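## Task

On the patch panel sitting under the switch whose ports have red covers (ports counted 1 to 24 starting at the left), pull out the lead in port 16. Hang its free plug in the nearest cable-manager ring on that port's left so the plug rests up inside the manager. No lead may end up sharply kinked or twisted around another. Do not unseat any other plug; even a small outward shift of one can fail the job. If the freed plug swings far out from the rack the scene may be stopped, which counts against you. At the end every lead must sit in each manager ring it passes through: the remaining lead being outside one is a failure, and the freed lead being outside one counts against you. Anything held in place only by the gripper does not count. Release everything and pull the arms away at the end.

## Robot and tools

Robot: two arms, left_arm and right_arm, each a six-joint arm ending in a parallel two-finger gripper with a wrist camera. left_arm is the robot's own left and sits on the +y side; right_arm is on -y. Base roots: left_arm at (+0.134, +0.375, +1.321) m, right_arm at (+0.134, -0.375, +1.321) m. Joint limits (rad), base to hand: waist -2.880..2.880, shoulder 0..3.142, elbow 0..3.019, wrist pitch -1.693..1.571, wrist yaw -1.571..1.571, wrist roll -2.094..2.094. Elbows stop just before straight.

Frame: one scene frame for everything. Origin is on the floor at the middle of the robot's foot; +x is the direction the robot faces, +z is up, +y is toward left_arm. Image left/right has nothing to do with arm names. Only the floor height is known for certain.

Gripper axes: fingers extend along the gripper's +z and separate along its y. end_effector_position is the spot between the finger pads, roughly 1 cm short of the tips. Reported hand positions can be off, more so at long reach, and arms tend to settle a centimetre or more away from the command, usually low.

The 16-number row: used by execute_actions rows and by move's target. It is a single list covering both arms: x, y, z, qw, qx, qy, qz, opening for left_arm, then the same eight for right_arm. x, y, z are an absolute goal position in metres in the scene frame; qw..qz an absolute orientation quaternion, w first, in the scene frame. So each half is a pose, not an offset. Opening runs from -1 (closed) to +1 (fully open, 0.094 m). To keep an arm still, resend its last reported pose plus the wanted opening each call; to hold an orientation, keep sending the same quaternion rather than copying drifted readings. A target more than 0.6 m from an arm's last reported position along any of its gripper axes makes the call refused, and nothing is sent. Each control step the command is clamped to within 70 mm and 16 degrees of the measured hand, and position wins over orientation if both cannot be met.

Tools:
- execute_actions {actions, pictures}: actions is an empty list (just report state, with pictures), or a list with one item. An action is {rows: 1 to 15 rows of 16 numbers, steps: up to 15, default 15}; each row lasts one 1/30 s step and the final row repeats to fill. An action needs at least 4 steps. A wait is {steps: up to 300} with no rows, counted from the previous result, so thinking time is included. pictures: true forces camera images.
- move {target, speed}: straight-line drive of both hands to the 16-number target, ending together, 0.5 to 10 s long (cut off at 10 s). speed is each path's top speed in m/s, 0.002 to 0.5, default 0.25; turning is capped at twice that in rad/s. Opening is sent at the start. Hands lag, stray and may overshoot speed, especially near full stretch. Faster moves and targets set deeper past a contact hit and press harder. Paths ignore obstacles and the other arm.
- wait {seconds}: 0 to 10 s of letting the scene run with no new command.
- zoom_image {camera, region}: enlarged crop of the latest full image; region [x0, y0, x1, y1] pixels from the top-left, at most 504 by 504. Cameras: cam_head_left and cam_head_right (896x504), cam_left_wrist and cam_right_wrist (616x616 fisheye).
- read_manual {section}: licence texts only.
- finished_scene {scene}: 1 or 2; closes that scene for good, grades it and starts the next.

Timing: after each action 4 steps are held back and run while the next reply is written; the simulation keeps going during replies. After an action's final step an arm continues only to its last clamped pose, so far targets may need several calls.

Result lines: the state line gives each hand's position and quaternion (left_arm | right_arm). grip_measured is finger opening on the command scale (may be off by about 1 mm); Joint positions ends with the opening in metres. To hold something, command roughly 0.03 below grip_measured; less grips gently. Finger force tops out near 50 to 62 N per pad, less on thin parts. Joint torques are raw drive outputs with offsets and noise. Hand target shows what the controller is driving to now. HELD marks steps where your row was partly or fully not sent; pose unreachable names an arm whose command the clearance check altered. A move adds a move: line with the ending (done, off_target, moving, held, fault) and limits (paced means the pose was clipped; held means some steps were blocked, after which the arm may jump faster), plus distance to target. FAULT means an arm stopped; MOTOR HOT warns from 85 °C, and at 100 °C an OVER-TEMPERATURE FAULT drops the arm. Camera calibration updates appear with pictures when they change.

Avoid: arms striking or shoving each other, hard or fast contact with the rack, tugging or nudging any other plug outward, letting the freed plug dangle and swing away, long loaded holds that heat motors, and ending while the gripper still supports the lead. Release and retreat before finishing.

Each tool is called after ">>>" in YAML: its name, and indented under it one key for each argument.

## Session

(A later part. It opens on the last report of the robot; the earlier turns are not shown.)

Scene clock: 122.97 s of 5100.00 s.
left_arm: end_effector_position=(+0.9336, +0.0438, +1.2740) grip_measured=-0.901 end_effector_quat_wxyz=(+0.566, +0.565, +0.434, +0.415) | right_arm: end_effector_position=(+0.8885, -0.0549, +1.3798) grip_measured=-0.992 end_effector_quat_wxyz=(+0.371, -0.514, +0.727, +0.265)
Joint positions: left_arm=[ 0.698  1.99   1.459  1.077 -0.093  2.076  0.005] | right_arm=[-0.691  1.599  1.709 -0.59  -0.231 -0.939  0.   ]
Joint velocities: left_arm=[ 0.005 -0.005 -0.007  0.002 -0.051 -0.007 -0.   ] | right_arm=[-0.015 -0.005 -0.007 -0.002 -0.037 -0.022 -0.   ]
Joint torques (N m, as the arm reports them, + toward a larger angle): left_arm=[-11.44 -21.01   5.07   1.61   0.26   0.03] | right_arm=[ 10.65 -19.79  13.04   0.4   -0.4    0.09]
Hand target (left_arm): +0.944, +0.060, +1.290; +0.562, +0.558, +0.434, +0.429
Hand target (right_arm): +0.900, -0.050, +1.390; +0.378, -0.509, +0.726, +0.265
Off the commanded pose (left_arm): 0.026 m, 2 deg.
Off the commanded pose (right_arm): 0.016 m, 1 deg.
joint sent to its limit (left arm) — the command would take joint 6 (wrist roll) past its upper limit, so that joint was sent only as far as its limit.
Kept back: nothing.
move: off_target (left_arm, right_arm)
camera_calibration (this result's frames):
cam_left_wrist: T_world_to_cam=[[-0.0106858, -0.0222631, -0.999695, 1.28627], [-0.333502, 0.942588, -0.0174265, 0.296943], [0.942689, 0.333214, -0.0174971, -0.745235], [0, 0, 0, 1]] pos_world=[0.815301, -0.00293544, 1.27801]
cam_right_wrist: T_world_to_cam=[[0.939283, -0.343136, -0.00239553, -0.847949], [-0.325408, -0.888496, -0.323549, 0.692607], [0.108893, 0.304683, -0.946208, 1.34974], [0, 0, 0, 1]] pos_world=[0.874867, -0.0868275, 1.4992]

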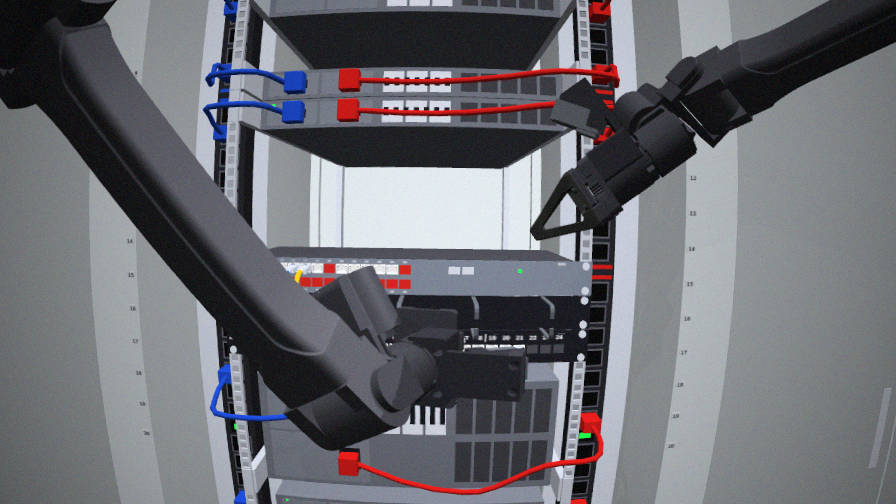

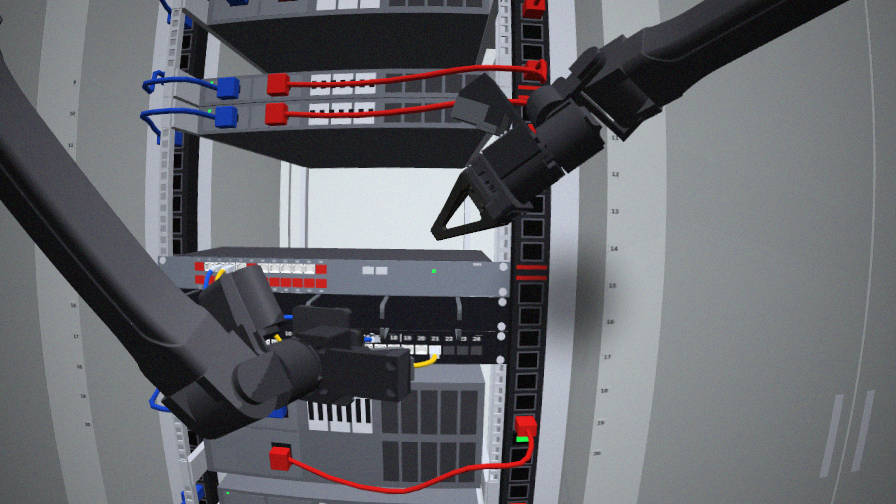

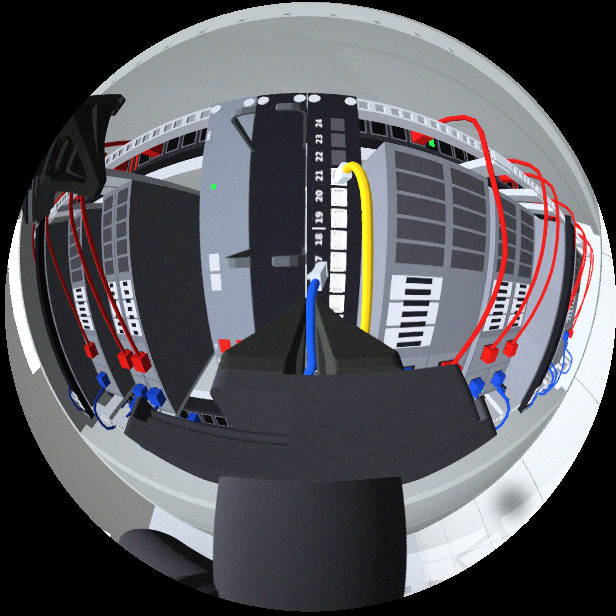

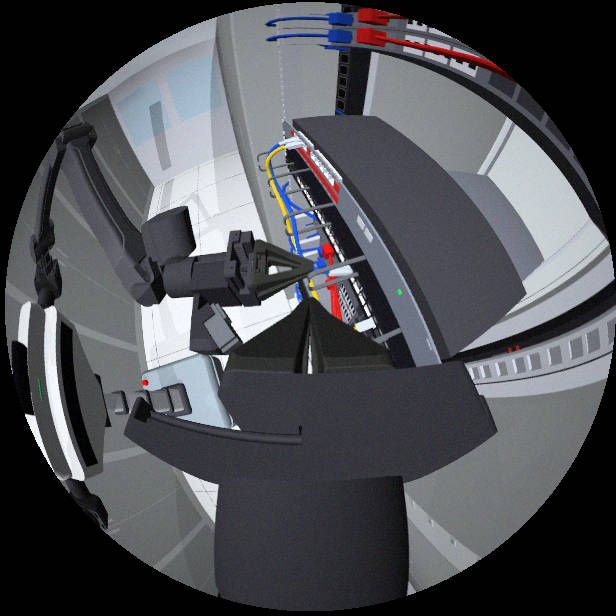

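>>> move:
  target: [0.945,0.08,1.30,0.56,0.56,0.432,0.432,-0.92,0.9,-0.05,1.39,0.378,-0.509,0.726,0.265,-1]
  speed: 0.02

>>> zoom_image:
  camera: "cam_right_wrist"
  region: [230,140,400,310]

Scene clock: 125.73 s of 5100.00 s.
left_arm: end_effector_position=(+0.9329, +0.0537, +1.2925) grip_measured=-0.901 end_effector_quat_wxyz=(+0.570, +0.564, +0.431, +0.415) | right_arm: end_effector_position=(+0.8885, -0.0549, +1.3798) grip_measured=-0.992 end_effector_quat_wxyz=(+0.371, -0.514, +0.727, +0.265)
Joint positions: left_arm=[ 0.698  1.94   1.423  1.067 -0.084  2.076  0.005] | right_arm=[-0.691  1.599  1.709 -0.59  -0.231 -0.939  0.   ]
Joint velocities: left_arm=[-0.005 -0.005 -0.007 -0.017 -0.007 -0.051 -0.   ] | right_arm=[-0.005 -0.005 -0.012 -0.012 -0.007 -0.007  0.001]
Joint torques (N m, as the arm reports them, + toward a larger angle): left_arm=[ -9.81 -21.12   4.76   1.76   0.46   0.02] | right_arm=[ 10.74 -20.1   12.91   0.46  -0.43   0.09]
Hand target (left_arm): +0.944, +0.080, +1.300; +0.560, +0.560, +0.432, +0.432
Hand target (right_arm): +0.900, -0.050, +1.390; +0.378, -0.509, +0.726, +0.265
Off the commanded pose (left_arm): 0.030 m, 2 deg.
Off the commanded pose (right_arm): 0.016 m, 1 deg.
Kept back: nothing.
move: off_target (left_arm, right_arm)
camera_calibration (this result's frames):
cam_left_wrist: T_world_to_cam=[[-0.00305523, -0.0249579, -0.999684, 1.29805], [-0.327879, 0.94445, -0.0225768, 0.28895], [0.944715, 0.327707, -0.0110687, -0.757476], [0, 0, 0, 1]] pos_world=[0.814305, 0.00772755, 1.29578]
cam_right_wrist: T_world_to_cam=[[0.939283, -0.343136, -0.00239553, -0.847949], [-0.325408, -0.888496, -0.323549, 0.692607], [0.108893, 0.304683, -0.946208, 1.34974], [0, 0, 0, 1]] pos_world=[0.874867, -0.0868275, 1.4992]

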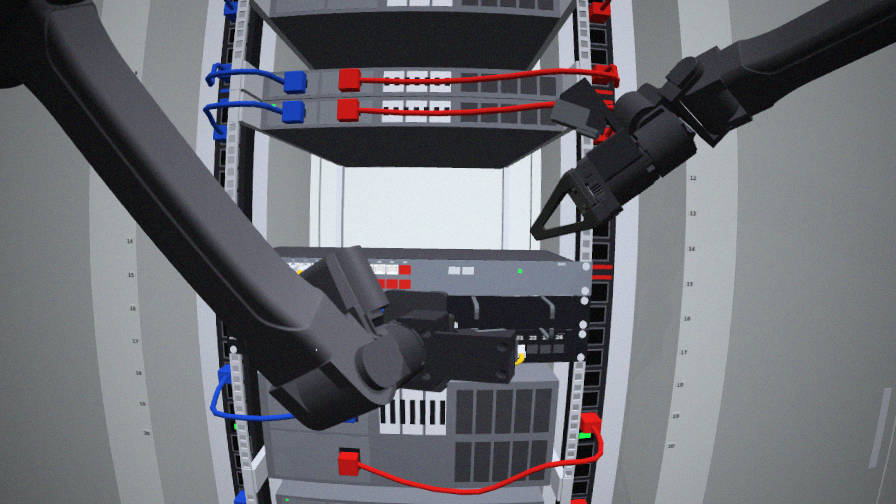

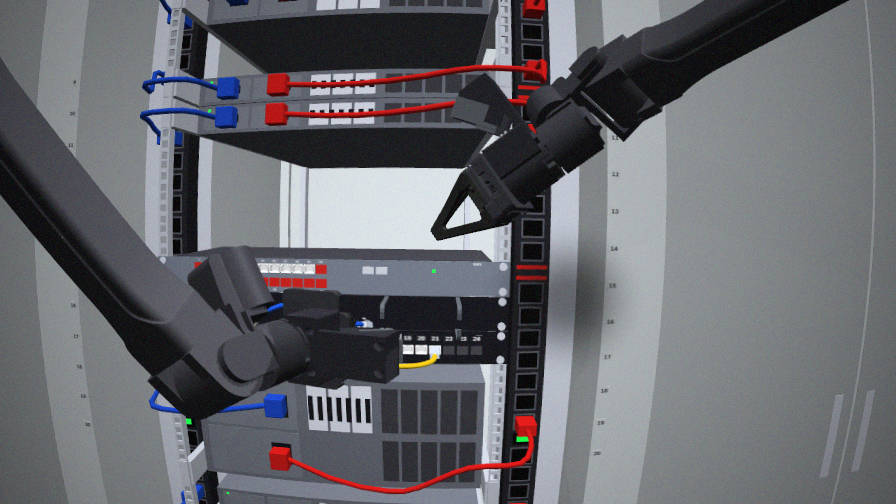

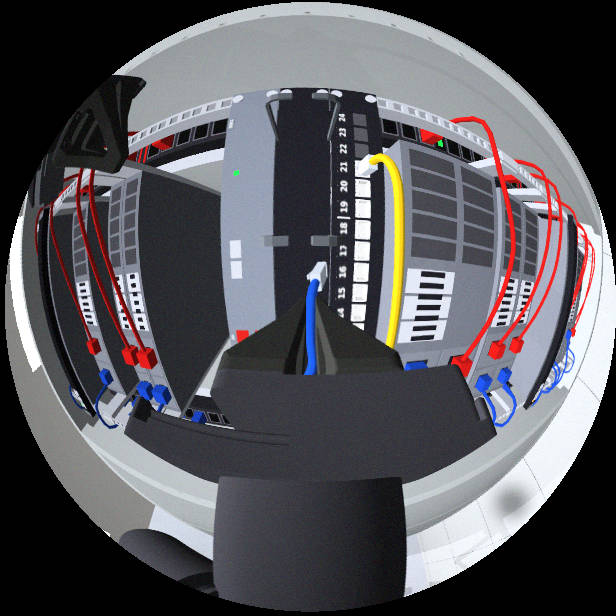

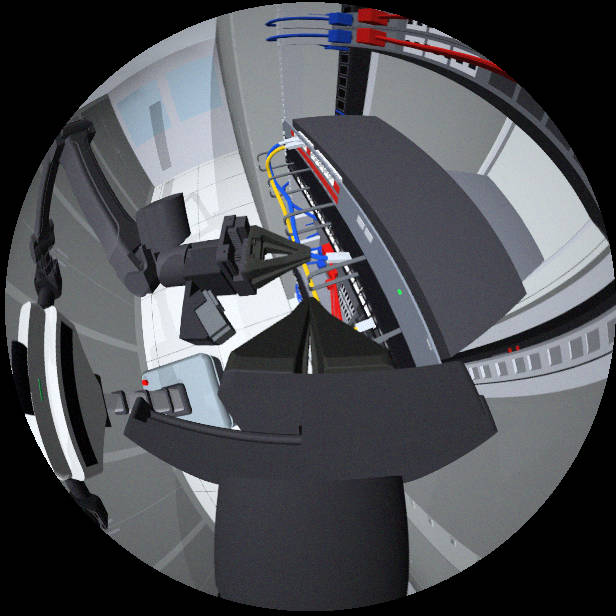

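Region (230, 140, 400, 310) of cam_right_wrist's 616x616 image, scaled by 2.965, with more detail than that image has.

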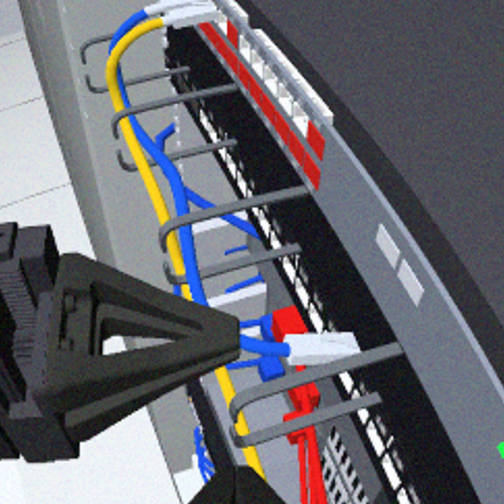

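>>> move:
  target: [0.94,0.03,1.285,0.645,0.645,0.29,0.29,-0.92,0.9,-0.05,1.39,0.378,-0.509,0.726,0.265,-1]
  speed: 0.04

>>> zoom_image:
  camera: "cam_right_wrist"
  region: [230,140,400,310]

Scene clock: 131.67 s of 5100.00 s.
left_arm: end_effector_position=(+0.9245, +0.0239, +1.2815) grip_measured=-0.901 end_effector_quat_wxyz=(+0.649, +0.644, +0.297, +0.278) | right_arm: end_effector_position=(+0.8885, -0.0549, +1.3798) grip_measured=-0.992 end_effector_quat_wxyz=(+0.371, -0.514, +0.727, +0.265)
Joint positions: left_arm=[0.769 1.901 1.458 0.774 0.368 2.076 0.005] | right_arm=[-0.691  1.599  1.709 -0.59  -0.231 -0.939  0.   ]
Joint velocities: left_arm=[-0.005 -0.005  0.022 -0.012 -0.051  0.007 -0.001] | right_arm=[-0.005  0.005 -0.002 -0.002 -0.007 -0.022 -0.001]
Joint torques (N m, as the arm reports them, + toward a larger angle): left_arm=[-10.38 -19.03   8.3    1.02   0.65   0.03] | right_arm=[ 10.38 -19.68  12.96   0.44  -0.45   0.07]
Hand target (left_arm): +0.939, +0.031, +1.286; +0.646, +0.644, +0.293, +0.288
Hand target (right_arm): +0.900, -0.050, +1.390; +0.378, -0.509, +0.726, +0.265
Off the commanded pose (left_arm): 0.017 m, 2 deg.
Off the commanded pose (right_arm): 0.016 m, 1 deg.
joint sent to its limit (left arm) — the command would take joint 6 (wrist roll) past its upper limit, so that joint was sent only as far as its limit.
Kept back: nothing.
move: off_target (left_arm, right_arm)
camera_calibration (this result's frames):
cam_left_wrist: T_world_to_cam=[[-0.0143046, -0.0256197, -0.999569, 1.29655], [0.111128, 0.993438, -0.0270529, -0.0872087], [0.993703, -0.111468, -0.0113636, -0.774372], [0, 0, 0, 1]] pos_world=[0.797734, 0.0335363, 1.28484]
cam_right_wrist: T_world_to_cam=[[0.939283, -0.343136, -0.00239553, -0.847949], [-0.325408, -0.888496, -0.323549, 0.692607], [0.108893, 0.304683, -0.946208, 1.34974], [0, 0, 0, 1]] pos_world=[0.874867, -0.0868275, 1.4992]

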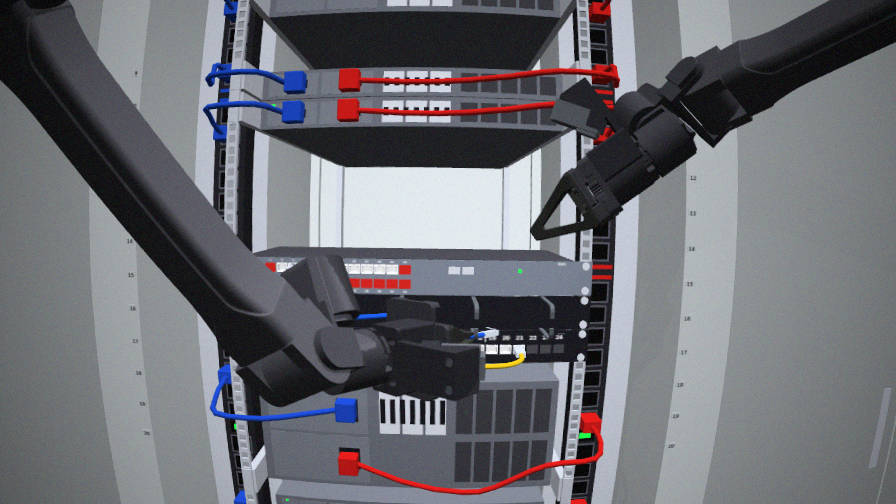

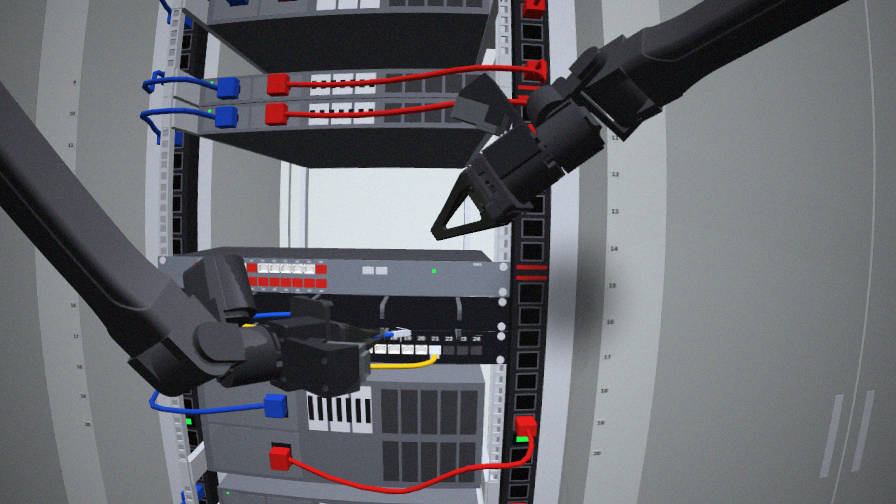

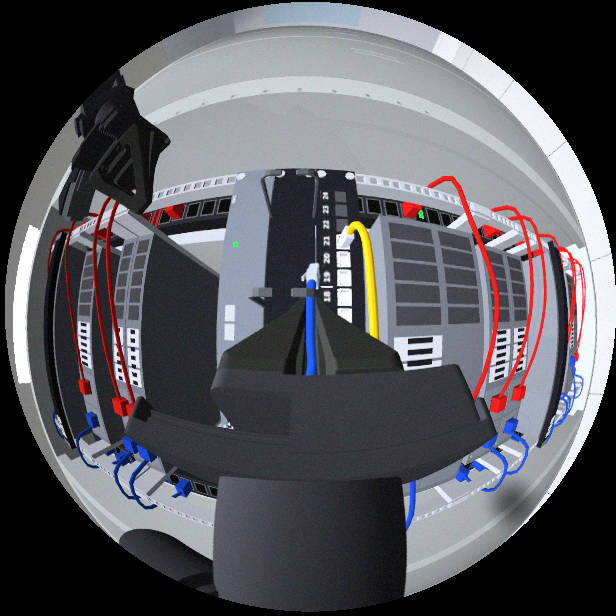

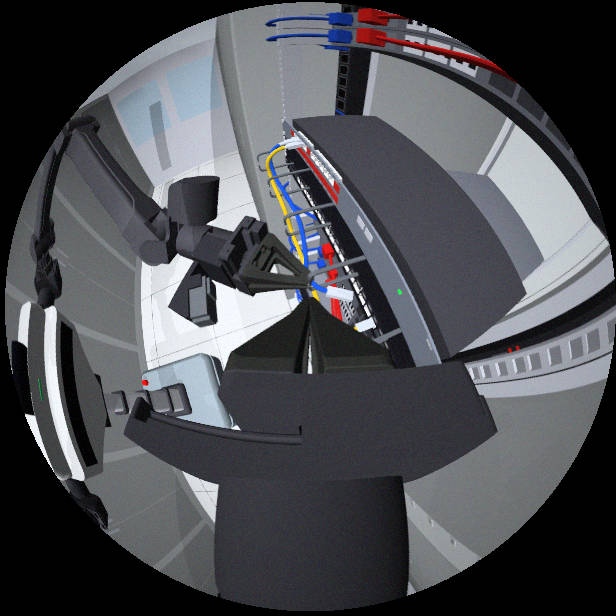

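Region (230, 140, 400, 310) of cam_right_wrist's 616x616 image, scaled by 2.965, with more detail than that image has.

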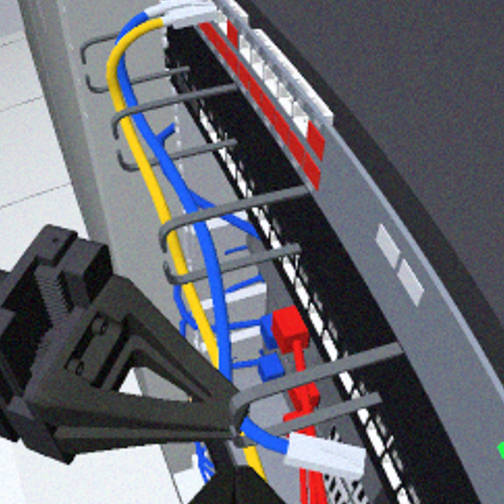

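Plug is past the bar. Release gently.

>>> execute_actions:
  actions:
    - {"rows":[[0.94,0.03,1.285,0.645,0.645,0.29,0.29,-0.87,0.9,-0.05,1.39,0.378,-0.509,0.726,0.265,-1]],"steps":15}

>>> move:
  target: [0.94,0.03,1.285,0.645,0.645,0.29,0.29,-0.6,0.9,-0.05,1.39,0.378,-0.509,0.726,0.265,-1]
  speed: 0.04

>>> zoom_image:
  camera: "cam_right_wrist"
  region: [230,140,400,310]

Scene clock: 132.23 s of 5100.00 s.
left_arm: end_effector_position=(+0.9248, +0.0238, +1.2815) grip_measured=-0.872 end_effector_quat_wxyz=(+0.648, +0.644, +0.297, +0.277) | right_arm: end_effector_position=(+0.8885, -0.0549, +1.3798) grip_measured=-0.992 end_effector_quat_wxyz=(+0.371, -0.514, +0.727, +0.265)
Joint positions: left_arm=[0.769 1.901 1.459 0.772 0.368 2.076 0.006] | right_arm=[-0.691  1.599  1.709 -0.59  -0.231 -0.939  0.   ]
Joint velocities: left_arm=[-0.005 -0.005 -0.017  0.012 -0.081 -0.051  0.001] | right_arm=[-0.005  0.005  0.017 -0.002 -0.022 -0.007 -0.   ]
Joint torques (N m, as the arm reports them, + toward a larger angle): left_arm=[-10.49 -19.06   8.24   1.21   0.72   0.03] | right_arm=[ 10.78 -19.55  13.01   0.41  -0.41   0.08]
joint sent to its limit (left arm) — the command would take joint 6 (wrist roll) past its upper limit, so that joint was sent only as far as its limit.
Steps of this call (steps 1 to 6: nothing new was sent; steps 7 to 17: the first 11 steps of this action). Readings (end_effector_position):
7: left_arm (+0.9245, +0.0239, +1.2816) | right_arm (+0.8885, -0.0549, +1.3798)
8: left_arm (+0.9248, +0.0239, +1.2818) | right_arm (+0.8885, -0.0549, +1.3798)
10: left_arm (+0.9248, +0.0238, +1.2815) | right_arm (+0.8885, -0.0549, +1.3798)
14: left_arm (+0.9248, +0.0238, +1.2815) | right_arm (+0.8885, -0.0549, +1.3798)
17: the state above

Scene clock: 133.17 s of 5100.00 s.
left_arm: end_effector_position=(+0.9251, +0.0235, +1.2815) grip_measured=-0.603 end_effector_quat_wxyz=(+0.648, +0.644, +0.297, +0.276) | right_arm: end_effector_position=(+0.8885, -0.0549, +1.3798) grip_measured=-0.992 end_effector_quat_wxyz=(+0.371, -0.514, +0.727, +0.265)
Joint positions: left_arm=[0.769 1.901 1.46  0.769 0.369 2.076 0.019] | right_arm=[-0.691  1.599  1.709 -0.59  -0.231 -0.939  0.   ]
Joint velocities: left_arm=[-0.005 -0.005 -0.012 -0.002  0.007 -0.007 -0.   ] | right_arm=[ 0.005 -0.005  0.012 -0.002  0.022  0.022  0.   ]
Joint torques (N m, as the arm reports them, + toward a larger angle): left_arm=[-10.53 -18.98   8.17   1.33   0.68   0.04] | right_arm=[ 10.62 -19.81  12.91   0.38  -0.43   0.09]
Hand target (left_arm): +0.939, +0.031, +1.286; +0.647, +0.643, +0.292, +0.289
Hand target (right_arm): +0.900, -0.050, +1.390; +0.378, -0.509, +0.726, +0.265
Off your previous action's commanded pose (left_arm): 0.017 m, 2 deg at its last step (step 4 of this call).
Off your previous action's commanded pose (right_arm): 0.016 m, 1 deg at its last step (step 4 of this call).
Off the commanded pose (left_arm): 0.017 m, 2 deg.
Off the commanded pose (right_arm): 0.016 m, 1 deg.
joint sent to its limit (left arm) — the command would take joint 6 (wrist roll) past its upper limit, so that joint was sent only as far as its limit.
Kept back: nothing.
move: off_target (left_arm, right_arm)
camera_calibration (this result's frames):
cam_left_wrist: T_world_to_cam=[[-0.0164989, -0.0251529, -0.999547, 1.29852], [0.113481, 0.993177, -0.0268657, -0.0892799], [0.993403, -0.113873, -0.013532, -0.771832], [0, 0, 0, 1]] pos_world=[0.798296, 0.0334417, 1.28509]
cam_right_wrist: T_world_to_cam=[[0.939283, -0.343136, -0.00239553, -0.847949], [-0.325408, -0.888496, -0.323549, 0.692607], [0.108893, 0.304683, -0.946208, 1.34974], [0, 0, 0, 1]] pos_world=[0.874867, -0.0868275, 1.4992]

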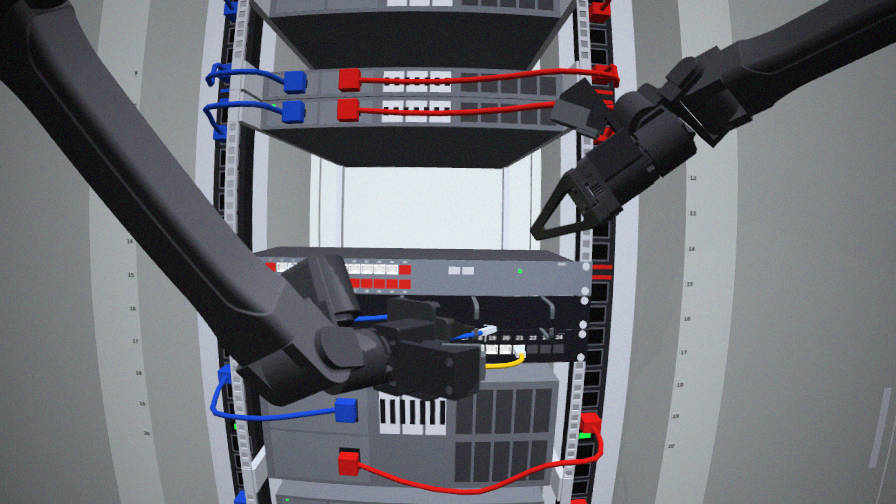

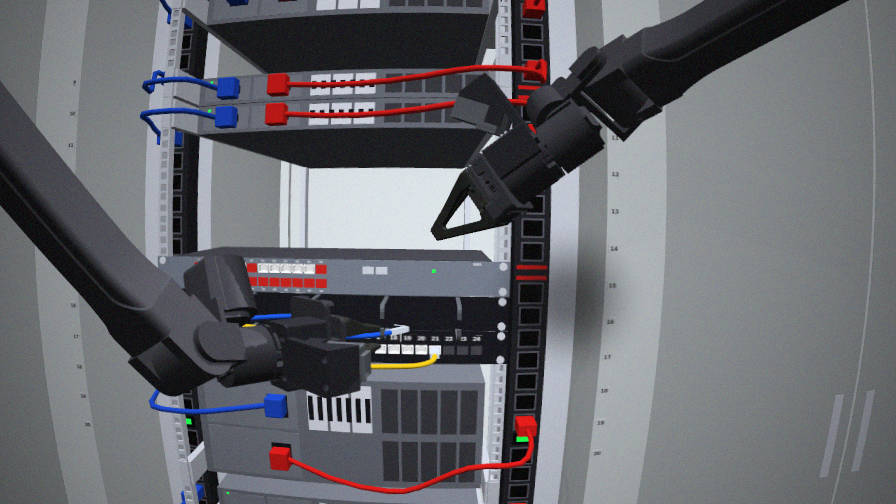

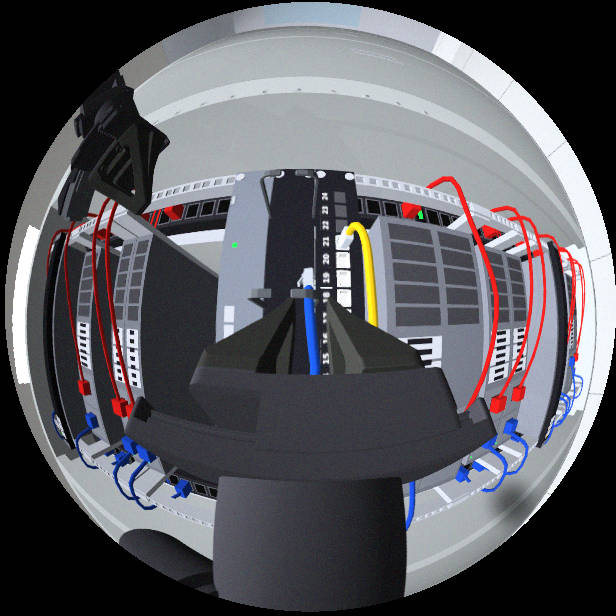

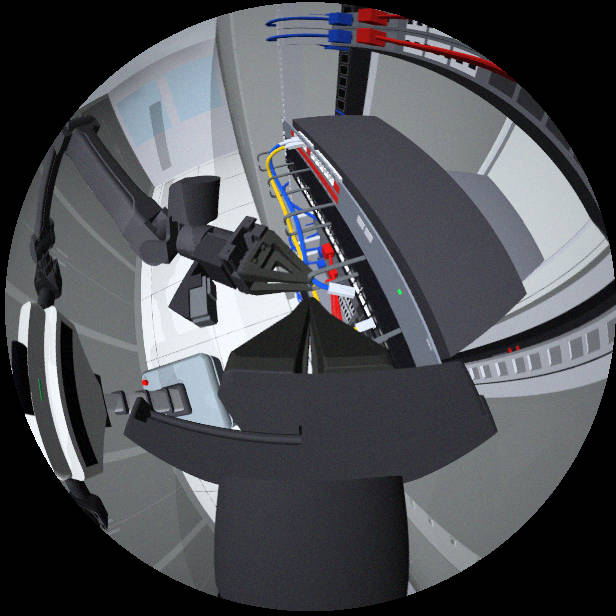

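Region (230, 140, 400, 310) of cam_right_wrist's 616x616 image, scaled by 2.965, with more detail than that image has.

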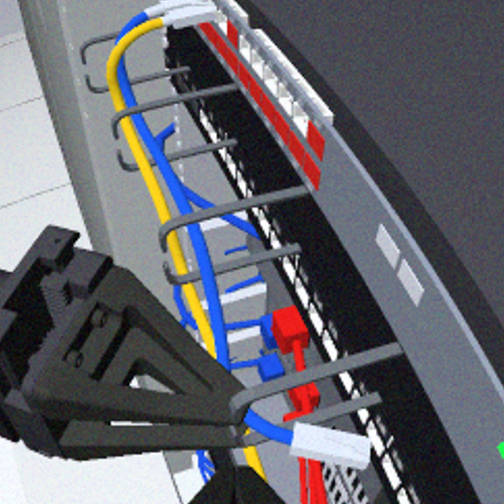

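Holds. Withdraw.

>>> move:
  target: [0.88,0.04,1.30,0.645,0.645,0.29,0.29,-0.5,0.9,-0.05,1.39,0.378,-0.509,0.726,0.265,-1]
  speed: 0.03

>>> move:
  target: [0.72,0.2,1.25,0.645,0.645,0.29,0.29,-0.5,0.75,-0.2,1.39,0.378,-0.509,0.726,0.265,-1]
  speed: 0.15

>>> zoom_image:
  camera: "cam_head_left"
  region: [240,240,600,400]

Scene clock: 135.43 s of 5100.00 s.
left_arm: end_effector_position=(+0.8809, +0.0408, +1.2822) grip_measured=-0.502 end_effector_quat_wxyz=(+0.643, +0.647, +0.302, +0.276) | right_arm: end_effector_position=(+0.8885, -0.0549, +1.3798) grip_measured=-0.992 end_effector_quat_wxyz=(+0.371, -0.514, +0.727, +0.265)
Joint positions: left_arm=[0.769 1.829 1.287 0.862 0.355 2.076 0.023] | right_arm=[-0.691  1.599  1.709 -0.59  -0.231 -0.939  0.   ]
Joint velocities: left_arm=[ 0.015 -0.015 -0.007 -0.002 -0.066 -0.007  0.   ] | right_arm=[-0.015 -0.015 -0.007  0.002 -0.022 -0.022 -0.001]
Joint torques (N m, as the arm reports them, + toward a larger angle): left_arm=[-11.62 -19.38   4.09   2.28   0.38   0.03] | right_arm=[ 10.96 -19.89  12.86   0.51  -0.44   0.09]
Hand target (left_arm): +0.880, +0.040, +1.299; +0.649, +0.641, +0.294, +0.286
Hand target (right_arm): +0.900, -0.050, +1.390; +0.378, -0.509, +0.726, +0.265
Off the commanded pose (left_arm): 0.018 m, 2 deg.
Off the commanded pose (right_arm): 0.016 m, 1 deg.
joint sent to its limit (left arm) — the command would take joint 6 (wrist roll) past its upper limit, so that joint was sent only as far as its limit.
Kept back: nothing.
move: off_target (left_arm, right_arm)
camera_calibration (this result's frames):
cam_left_wrist: T_world_to_cam=[[-0.0279535, -0.0183569, -0.999441, 1.30857], [0.104713, 0.994277, -0.0211908, -0.101017], [0.99411, -0.105247, -0.0258713, -0.711113], [0, 0, 0, 1]] pos_world=[0.754081, 0.0496181, 1.2873]
cam_right_wrist: T_world_to_cam=[[0.939283, -0.343136, -0.00239553, -0.847949], [-0.325408, -0.888496, -0.323549, 0.692607], [0.108893, 0.304683, -0.946208, 1.34974], [0, 0, 0, 1]] pos_world=[0.874867, -0.0868275, 1.4992]

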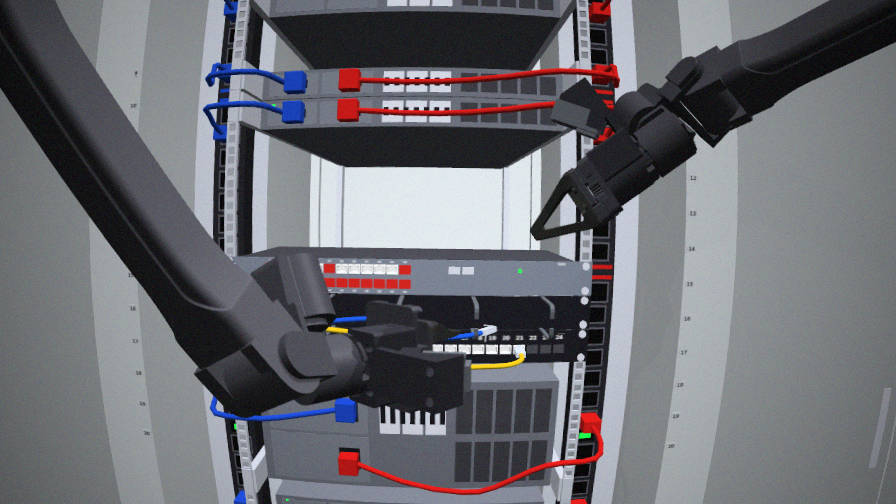

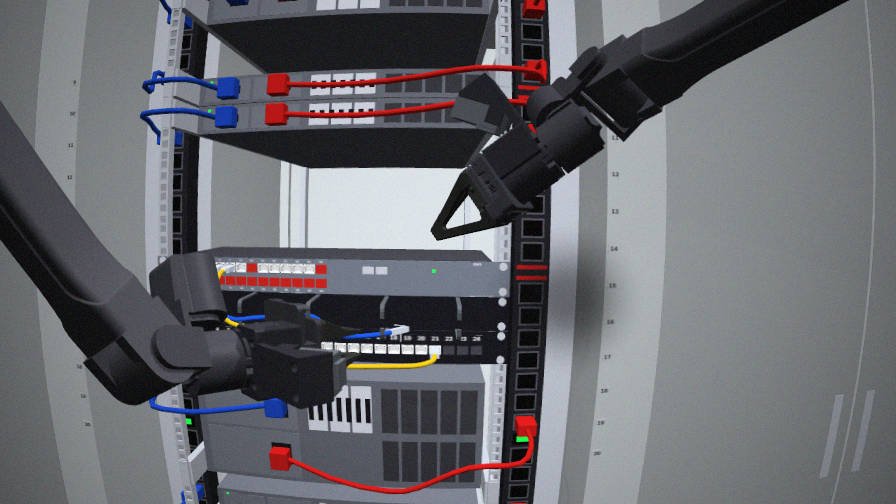

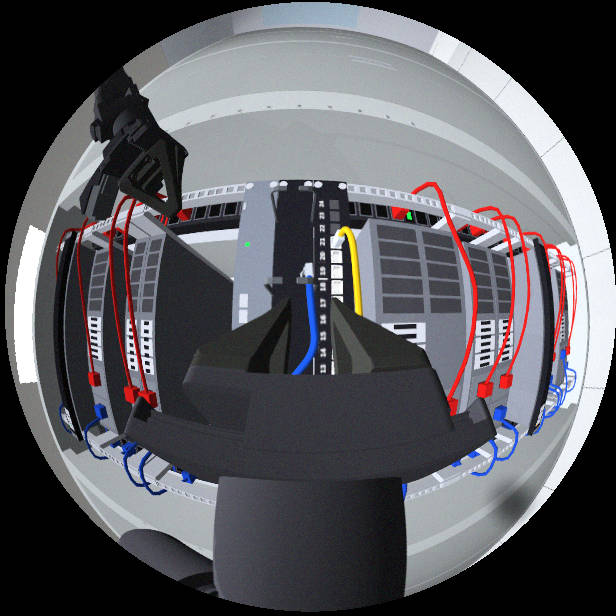

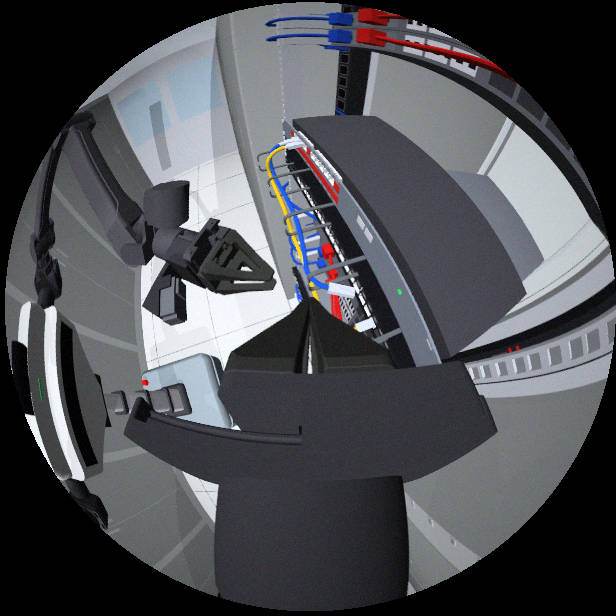

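Scene clock: 137.33 s of 5100.00 s.
left_arm: end_effector_position=(+0.7152, +0.1893, +1.2379) grip_measured=-0.502 end_effector_quat_wxyz=(+0.642, +0.652, +0.287, +0.281) | right_arm: end_effector_position=(+0.7505, -0.1976, +1.3937) grip_measured=-0.992 end_effector_quat_wxyz=(+0.373, -0.506, +0.729, +0.271)
Joint positions: left_arm=[1.017 1.703 0.717 1.344 0.604 2.014 0.023] | right_arm=[-0.865  1.125  1.138 -0.512 -0.394 -1.005  0.   ]
Joint velocities: left_arm=[ 0.015 -0.005  0.002 -0.012  0.007 -0.037  0.   ] | right_arm=[-0.005 -0.005 -0.007 -0.007  0.037 -0.051  0.   ]
Joint torques (N m, as the arm reports them, + toward a larger angle): left_arm=[ -5.22 -14.8    0.44   2.2    0.53  -0.22] | right_arm=[  4.31 -16.4    7.64   1.31  -0.71  -0.08]
Hand target (left_arm): +0.720, +0.198, +1.246; +0.645, +0.645, +0.289, +0.290
Hand target (right_arm): +0.750, -0.201, +1.393; +0.379, -0.507, +0.727, +0.266
Off the commanded pose (left_arm): 0.017 m, 1 deg.
Off the commanded pose (right_arm): 0.004 m, 1 deg.
Kept back: nothing.
move: off_target (left_arm)
camera_calibration (this result's frames):
cam_left_wrist: T_world_to_cam=[[-0.00636303, 0.000983392, -0.999979, 1.24394], [0.120294, 0.992738, 0.000210821, -0.269592], [0.992718, -0.12029, -0.00643512, -0.552122], [0, 0, 0, 1]] pos_world=[0.588447, 0.199997, 1.24042]
cam_right_wrist: T_world_to_cam=[[0.935605, -0.352637, -0.0170468, -0.74592], [-0.337691, -0.879776, -0.334604, 0.55177], [0.102996, 0.318814, -0.942205, 1.42302], [0, 0, 0, 1]] pos_world=[0.737648, -0.231283, 1.51268]

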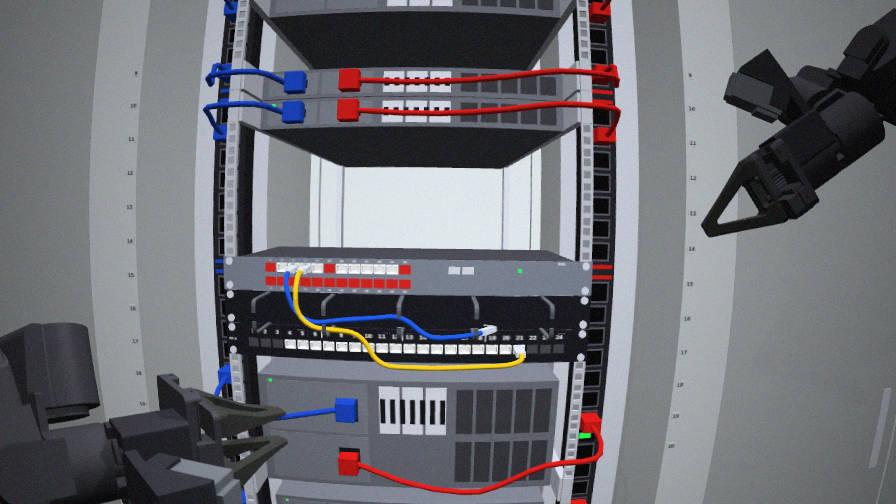

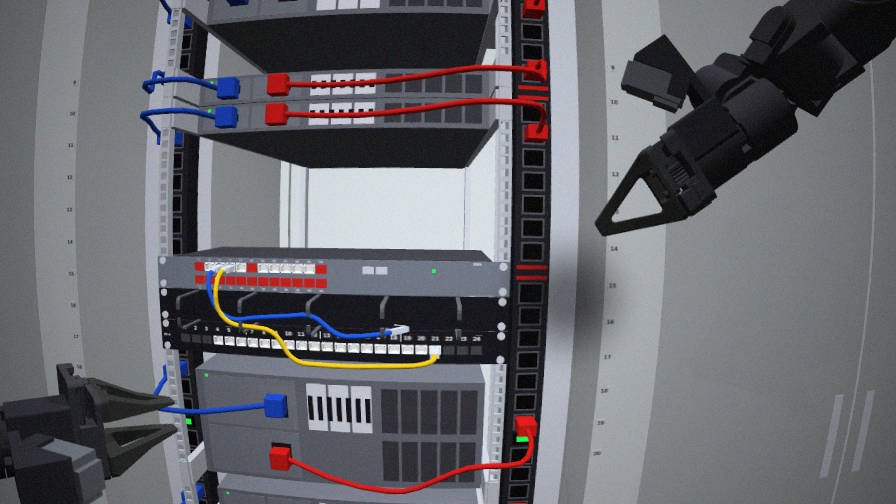

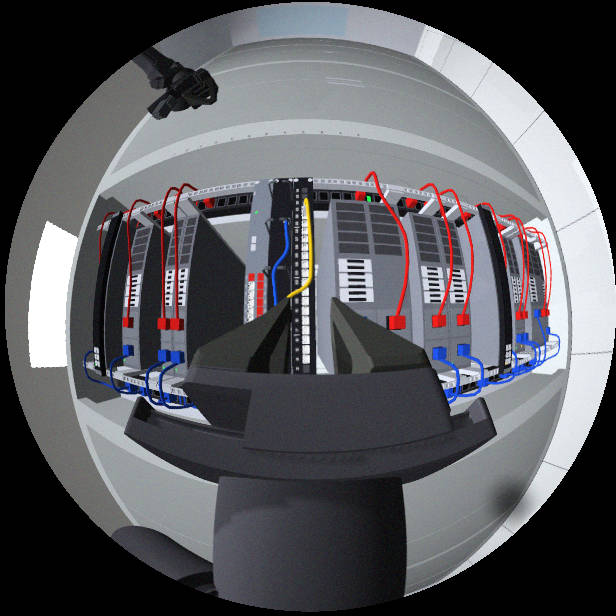

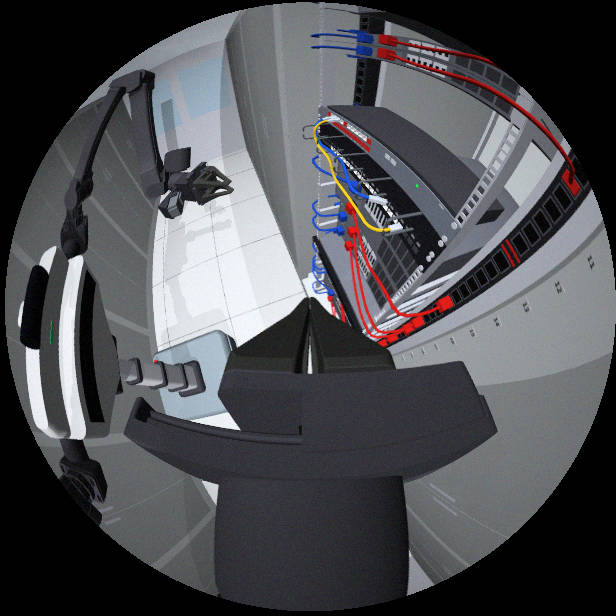

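Region (240, 240, 600, 400) of cam_head_left's 896x504 image, scaled by 1.400, with more detail than that image has.

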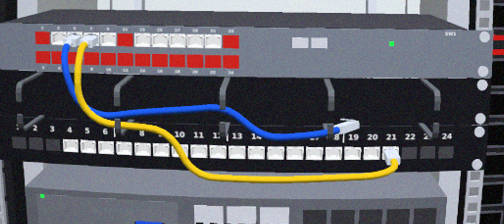

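>>> finished_scene:
  scene: 1

The scene is finished: the task was done.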